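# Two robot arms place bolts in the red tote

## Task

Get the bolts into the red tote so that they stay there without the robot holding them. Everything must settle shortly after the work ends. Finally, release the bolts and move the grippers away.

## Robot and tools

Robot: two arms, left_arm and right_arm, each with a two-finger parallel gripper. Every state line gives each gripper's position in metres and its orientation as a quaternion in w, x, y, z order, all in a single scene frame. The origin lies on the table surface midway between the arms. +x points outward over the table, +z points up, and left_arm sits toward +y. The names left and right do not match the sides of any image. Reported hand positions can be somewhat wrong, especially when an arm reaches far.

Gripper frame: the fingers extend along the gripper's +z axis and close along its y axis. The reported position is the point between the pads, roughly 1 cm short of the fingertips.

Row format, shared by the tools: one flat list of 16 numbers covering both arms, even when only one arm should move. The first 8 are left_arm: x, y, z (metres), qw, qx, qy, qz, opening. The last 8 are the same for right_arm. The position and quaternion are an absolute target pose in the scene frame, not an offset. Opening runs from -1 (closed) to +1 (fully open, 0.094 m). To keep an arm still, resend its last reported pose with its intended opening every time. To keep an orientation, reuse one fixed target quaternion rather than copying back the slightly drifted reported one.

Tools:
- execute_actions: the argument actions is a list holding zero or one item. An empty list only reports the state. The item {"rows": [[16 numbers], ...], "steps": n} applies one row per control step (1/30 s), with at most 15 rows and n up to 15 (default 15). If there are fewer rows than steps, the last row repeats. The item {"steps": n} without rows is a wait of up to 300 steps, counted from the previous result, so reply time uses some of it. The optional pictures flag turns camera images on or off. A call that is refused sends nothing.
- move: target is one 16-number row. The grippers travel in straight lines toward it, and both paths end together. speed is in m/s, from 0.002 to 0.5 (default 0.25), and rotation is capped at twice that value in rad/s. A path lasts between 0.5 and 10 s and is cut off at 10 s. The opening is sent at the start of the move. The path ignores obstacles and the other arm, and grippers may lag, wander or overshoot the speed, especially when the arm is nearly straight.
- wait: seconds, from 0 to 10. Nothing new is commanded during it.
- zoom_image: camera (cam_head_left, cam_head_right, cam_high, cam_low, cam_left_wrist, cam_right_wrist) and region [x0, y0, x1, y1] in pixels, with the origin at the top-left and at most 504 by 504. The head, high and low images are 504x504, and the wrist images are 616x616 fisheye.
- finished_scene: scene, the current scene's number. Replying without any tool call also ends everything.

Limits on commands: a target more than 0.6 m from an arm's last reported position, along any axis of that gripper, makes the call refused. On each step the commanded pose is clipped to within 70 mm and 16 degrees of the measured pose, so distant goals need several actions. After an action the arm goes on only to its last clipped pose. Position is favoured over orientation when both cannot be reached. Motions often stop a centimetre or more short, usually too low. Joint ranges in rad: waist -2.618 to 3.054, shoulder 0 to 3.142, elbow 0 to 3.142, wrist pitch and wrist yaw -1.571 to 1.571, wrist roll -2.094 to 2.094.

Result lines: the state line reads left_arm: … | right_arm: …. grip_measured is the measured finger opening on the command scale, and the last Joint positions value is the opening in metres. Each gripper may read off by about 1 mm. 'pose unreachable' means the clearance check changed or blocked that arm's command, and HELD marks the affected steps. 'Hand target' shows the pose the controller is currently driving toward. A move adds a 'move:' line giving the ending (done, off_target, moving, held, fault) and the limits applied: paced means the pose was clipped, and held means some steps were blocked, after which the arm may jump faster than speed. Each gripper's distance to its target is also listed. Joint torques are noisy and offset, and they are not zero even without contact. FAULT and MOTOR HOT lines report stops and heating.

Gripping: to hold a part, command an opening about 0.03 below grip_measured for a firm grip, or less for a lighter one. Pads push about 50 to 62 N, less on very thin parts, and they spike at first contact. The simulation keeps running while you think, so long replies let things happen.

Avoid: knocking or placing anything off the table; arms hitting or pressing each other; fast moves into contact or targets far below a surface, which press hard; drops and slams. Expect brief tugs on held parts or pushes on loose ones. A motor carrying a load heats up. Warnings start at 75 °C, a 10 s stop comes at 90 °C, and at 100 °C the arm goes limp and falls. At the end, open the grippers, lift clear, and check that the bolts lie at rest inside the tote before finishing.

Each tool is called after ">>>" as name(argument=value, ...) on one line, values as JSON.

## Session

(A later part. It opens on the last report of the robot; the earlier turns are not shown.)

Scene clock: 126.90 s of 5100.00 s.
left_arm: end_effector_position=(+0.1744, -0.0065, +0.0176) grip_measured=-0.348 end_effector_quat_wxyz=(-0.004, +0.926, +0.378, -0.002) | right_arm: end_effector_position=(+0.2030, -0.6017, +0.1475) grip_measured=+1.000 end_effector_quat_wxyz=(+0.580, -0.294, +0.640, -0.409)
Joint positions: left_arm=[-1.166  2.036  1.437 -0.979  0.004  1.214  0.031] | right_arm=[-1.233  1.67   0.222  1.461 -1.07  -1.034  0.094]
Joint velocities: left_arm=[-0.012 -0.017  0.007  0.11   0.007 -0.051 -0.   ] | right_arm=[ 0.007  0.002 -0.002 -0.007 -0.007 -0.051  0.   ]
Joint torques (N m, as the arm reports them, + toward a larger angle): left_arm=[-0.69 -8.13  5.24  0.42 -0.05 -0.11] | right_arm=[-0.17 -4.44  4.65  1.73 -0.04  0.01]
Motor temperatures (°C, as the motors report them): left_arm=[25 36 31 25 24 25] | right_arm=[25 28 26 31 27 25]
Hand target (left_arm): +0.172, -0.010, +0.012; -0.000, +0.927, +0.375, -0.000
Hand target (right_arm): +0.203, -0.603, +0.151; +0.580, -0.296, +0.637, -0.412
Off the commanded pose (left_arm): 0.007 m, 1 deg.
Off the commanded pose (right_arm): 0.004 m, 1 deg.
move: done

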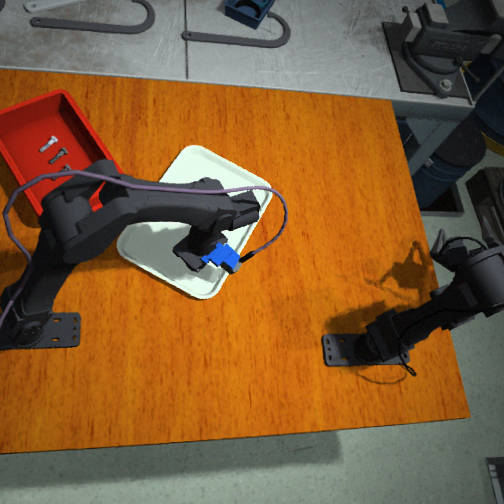

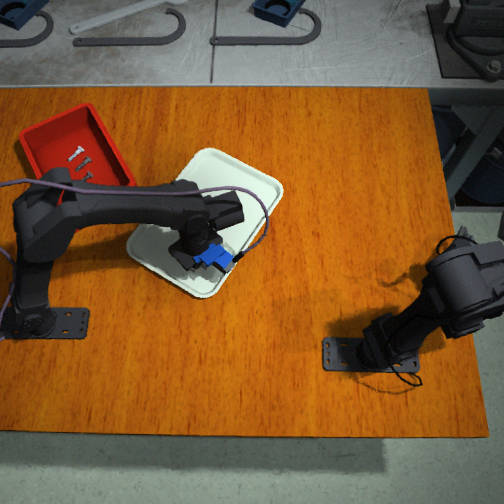

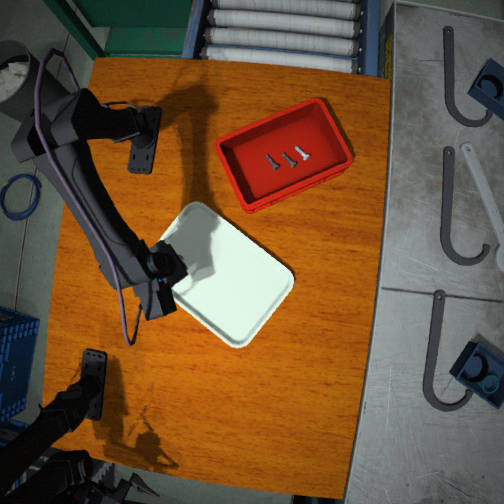

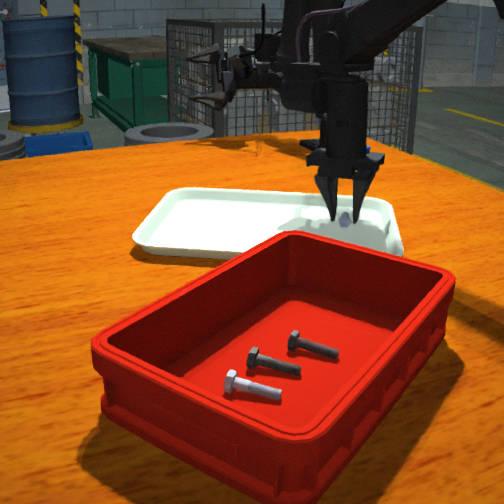

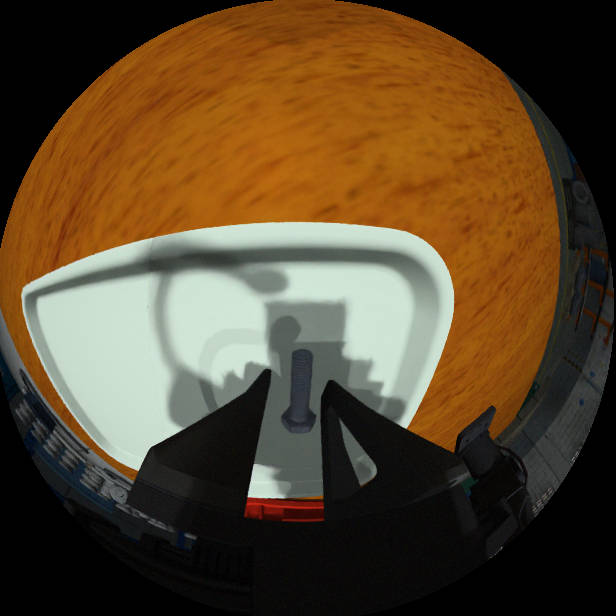

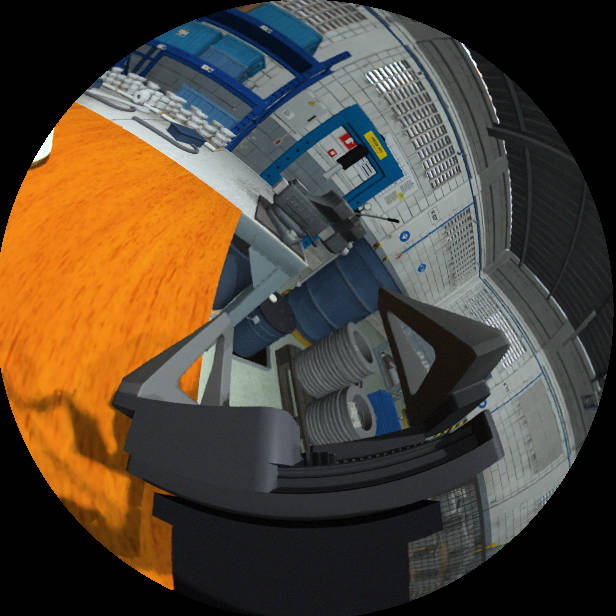

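>>> move(target=[0.168,-0.017,0.015,0,0.927,0.375,0,-0.35,0.203,-0.603,0.151,0.58,-0.296,0.637,-0.412,1], speed=0.04)

>>> move(target=[0.168,-0.017,0.015,0,0.927,0.375,0,-0.885,0.203,-0.603,0.151,0.58,-0.296,0.637,-0.412,1])

>>> move(target=[0.24,0.07,0.15,0,0.9,0.436,0,-0.885,0.203,-0.603,0.151,0.58,-0.296,0.637,-0.412,1])

Scene clock: 133.17 s of 5100.00 s.
left_arm: end_effector_position=(+0.1686, -0.0094, +0.0176) grip_measured=-0.348 end_effector_quat_wxyz=(-0.003, +0.926, +0.377, -0.000) | right_arm: end_effector_position=(+0.2030, -0.6017, +0.1475) grip_measured=+1.000 end_effector_quat_wxyz=(+0.580, -0.294, +0.640, -0.409)
Joint positions: left_arm=[-1.185  2.036  1.437 -0.978  0.001  1.197  0.031] | right_arm=[-1.233  1.67   0.222  1.461 -1.07  -1.034  0.094]
Joint velocities: left_arm=[-0.002 -0.002  0.007 -0.022  0.007 -0.066 -0.   ] | right_arm=[-0.007  0.007 -0.002 -0.037 -0.022  0.022  0.   ]
Joint torques (N m, as the arm reports them, + toward a larger angle): left_arm=[-0.54 -7.47  8.26  0.25  0.01 -0.06] | right_arm=[-0.2  -4.4   4.65  1.71 -0.02  0.  ]
Motor temperatures (°C, as the motors report them): left_arm=[25 36 31 25 24 25] | right_arm=[25 28 26 32 27 25]
Hand target (left_arm): +0.168, -0.017, +0.015; +0.000, +0.927, +0.375, -0.000
Hand target (right_arm): +0.203, -0.603, +0.151; +0.580, -0.296, +0.637, -0.412
Off the commanded pose (left_arm): 0.008 m, 0 deg.
Off the commanded pose (right_arm): 0.004 m, 1 deg.
After step 90, 2.53 s passed at rest.
move: done

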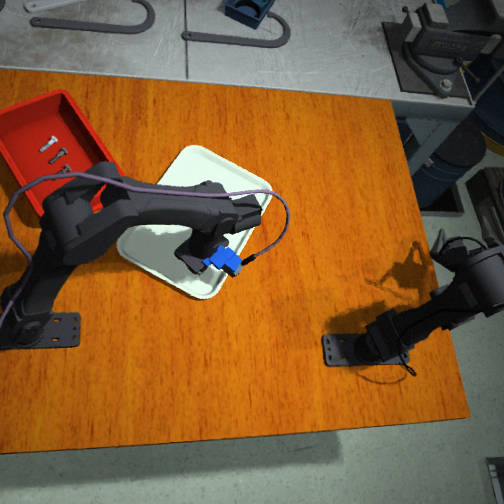

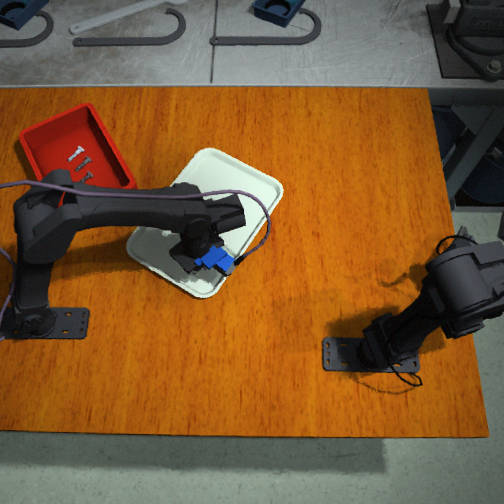

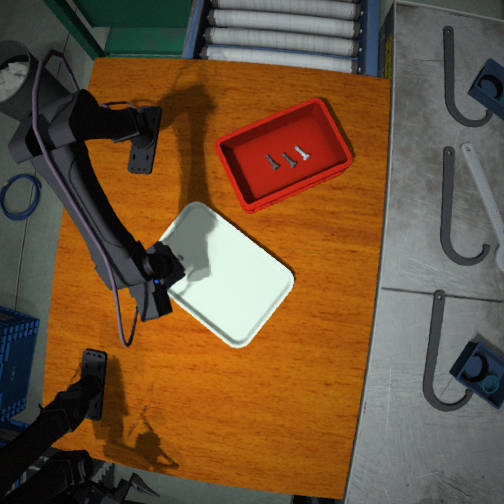

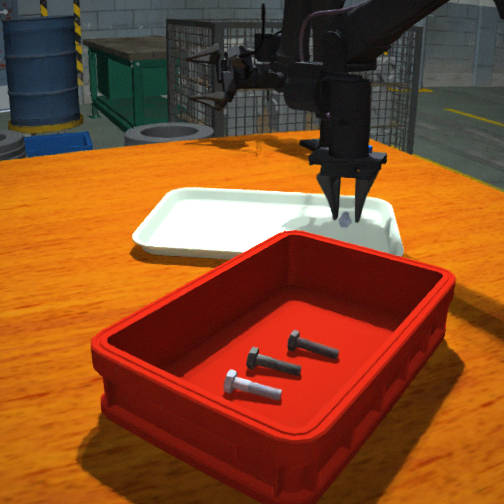

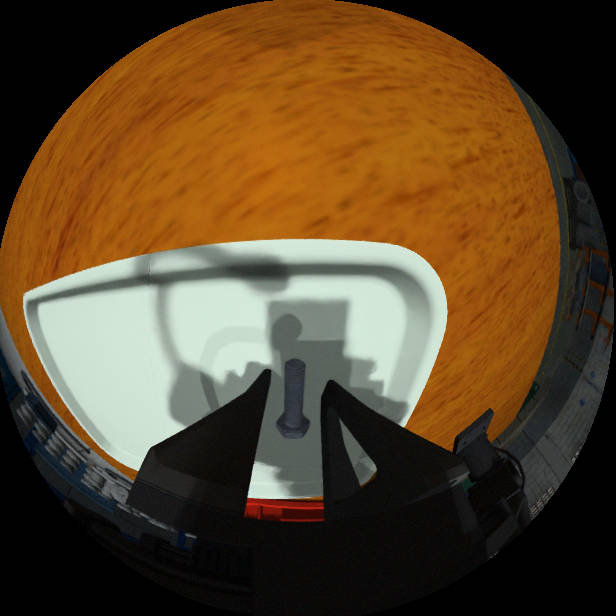

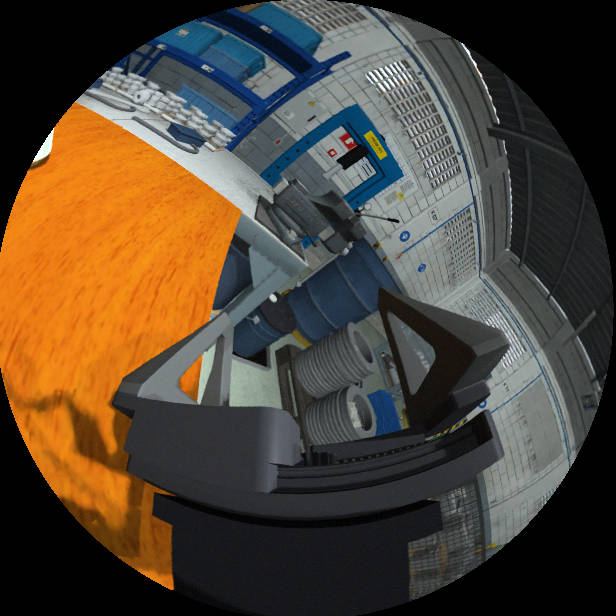

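Scene clock: 133.87 s of 5100.00 s.
left_arm: end_effector_position=(+0.1686, -0.0092, +0.0168) grip_measured=-0.861 end_effector_quat_wxyz=(-0.004, +0.926, +0.377, -0.000) | right_arm: end_effector_position=(+0.2030, -0.6017, +0.1475) grip_measured=+1.000 end_effector_quat_wxyz=(+0.580, -0.294, +0.640, -0.409)
Joint positions: left_arm=[-1.185  2.038  1.437 -0.978  0.001  1.196  0.007] | right_arm=[-1.233  1.67   0.222  1.461 -1.07  -1.034  0.094]
Joint velocities: left_arm=[-0.007  0.007  0.002 -0.066  0.051 -0.11   0.   ] | right_arm=[-0.012 -0.007  0.002 -0.022  0.051 -0.007  0.   ]
Joint torques (N m, as the arm reports them, + toward a larger angle): left_arm=[-0.66 -7.57  8.38  0.28 -0.02 -0.03] | right_arm=[-0.2  -4.4   4.6   1.72 -0.04  0.  ]
Motor temperatures (°C, as the motors report them): left_arm=[25 36 31 25 24 25] | right_arm=[25 28 26 32 27 25]
Hand target (left_arm): +0.168, -0.017, +0.015; +0.000, +0.927, +0.375, -0.000
Hand target (right_arm): +0.203, -0.603, +0.151; +0.580, -0.296, +0.637, -0.412
Off the commanded pose (left_arm): 0.008 m, 1 deg.
Off the commanded pose (right_arm): 0.004 m, 1 deg.
move: done

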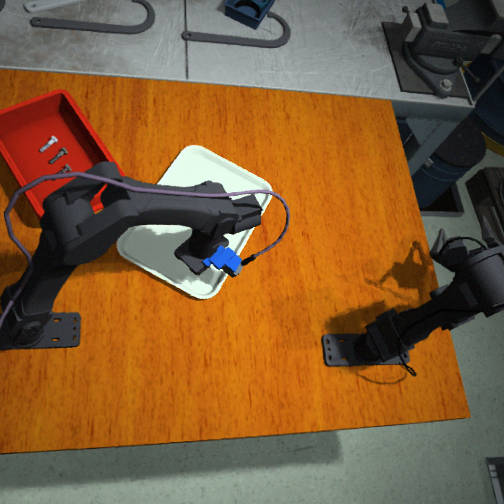

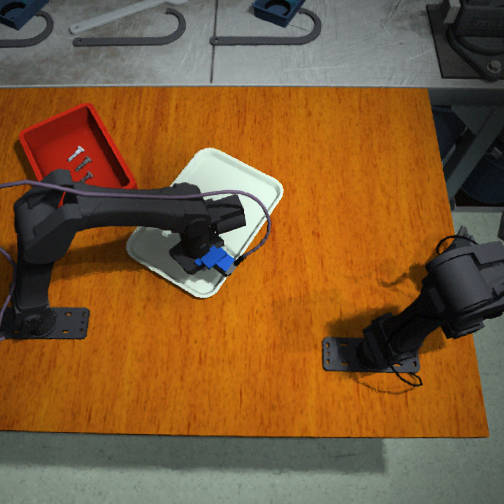

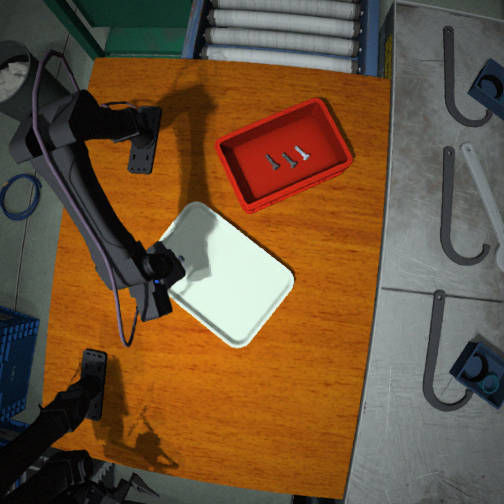

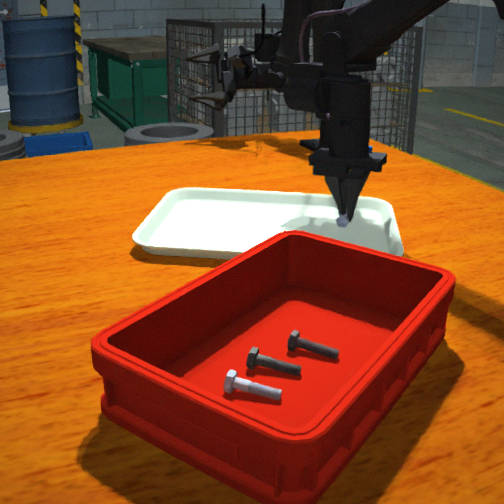

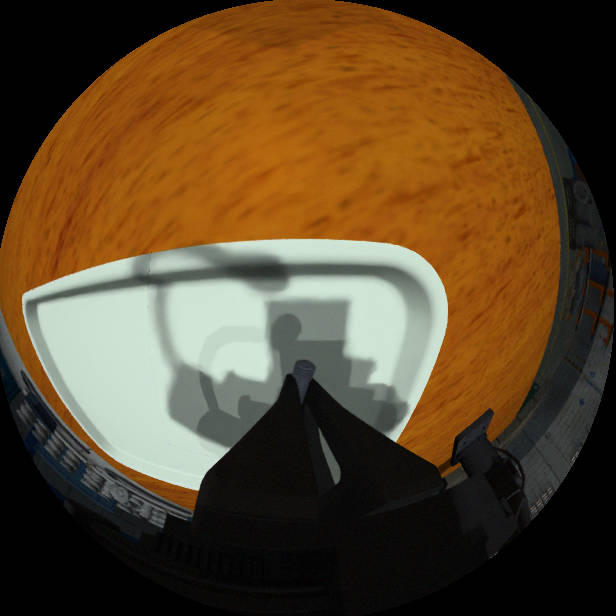

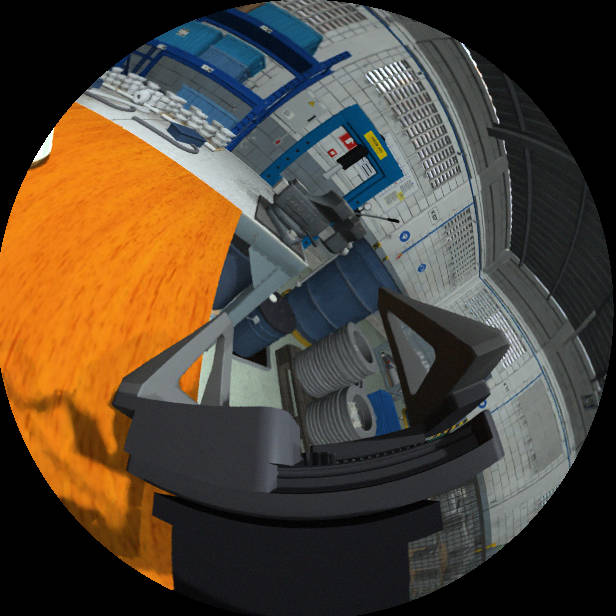

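Scene clock: 135.27 s of 5100.00 s.
left_arm: end_effector_position=(+0.2395, +0.0719, +0.1362) grip_measured=-0.861 end_effector_quat_wxyz=(-0.012, +0.899, +0.438, -0.001) | right_arm: end_effector_position=(+0.2030, -0.6017, +0.1475) grip_measured=+1.000 end_effector_quat_wxyz=(+0.580, -0.294, +0.640, -0.409)
Joint positions: left_arm=[-0.898  1.856  1.665 -1.405 -0.004  1.349  0.007] | right_arm=[-1.233  1.67   0.222  1.461 -1.07  -1.034  0.094]
Joint velocities: left_arm=[ 0.002  0.012 -0.007  0.051 -0.022 -0.051 -0.001] | right_arm=[ 0.017 -0.002 -0.007  0.022  0.007 -0.037  0.   ]
Joint torques (N m, as the arm reports them, + toward a larger angle): left_arm=[ 0.13 -9.42  8.91 -0.02 -0.09  0.08] | right_arm=[-0.16 -4.45  4.59  1.73 -0.07  0.02]
Motor temperatures (°C, as the motors report them): left_arm=[25 36 31 25 24 25] | right_arm=[25 28 26 32 27 25]
Hand target (left_arm): +0.240, +0.072, +0.150; -0.001, +0.900, +0.436, +0.003
Hand target (right_arm): +0.203, -0.603, +0.151; +0.580, -0.296, +0.637, -0.412
Off the commanded pose (left_arm): 0.014 m, 1 deg.
Off the commanded pose (right_arm): 0.004 m, 1 deg.
move: off_target (left_arm)

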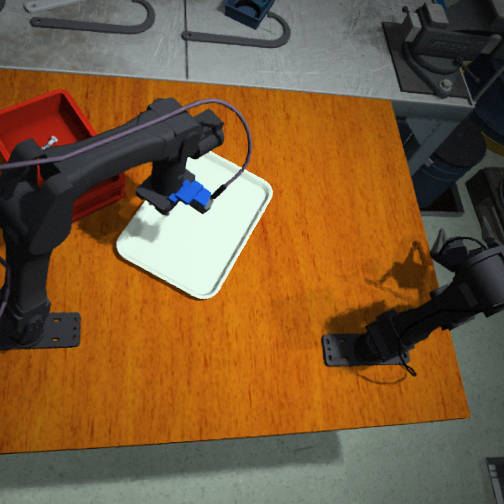

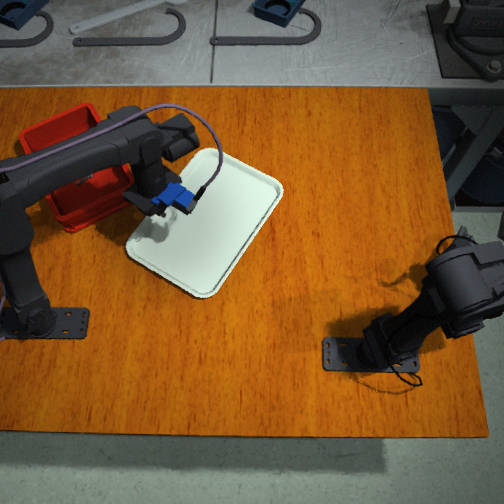

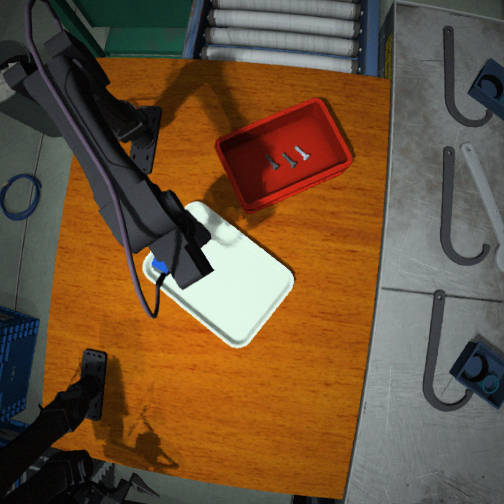

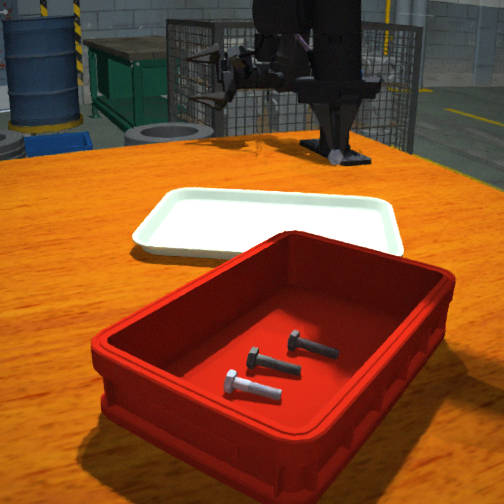

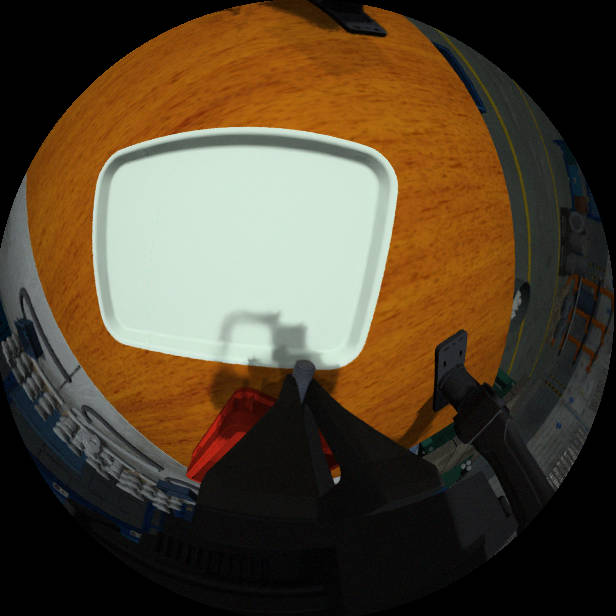

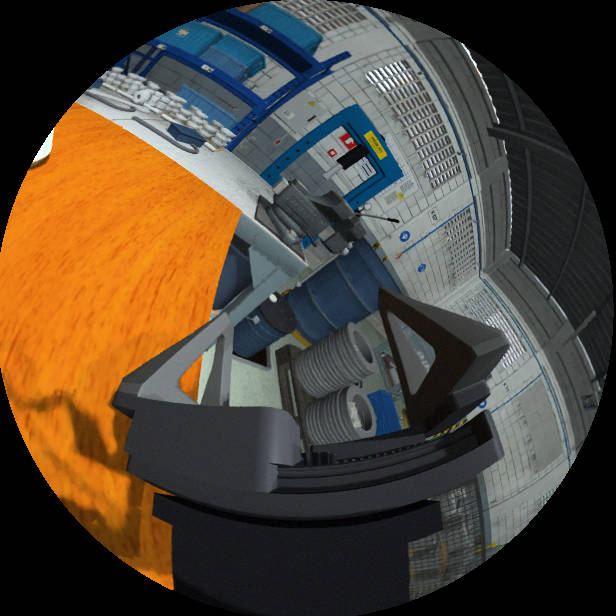

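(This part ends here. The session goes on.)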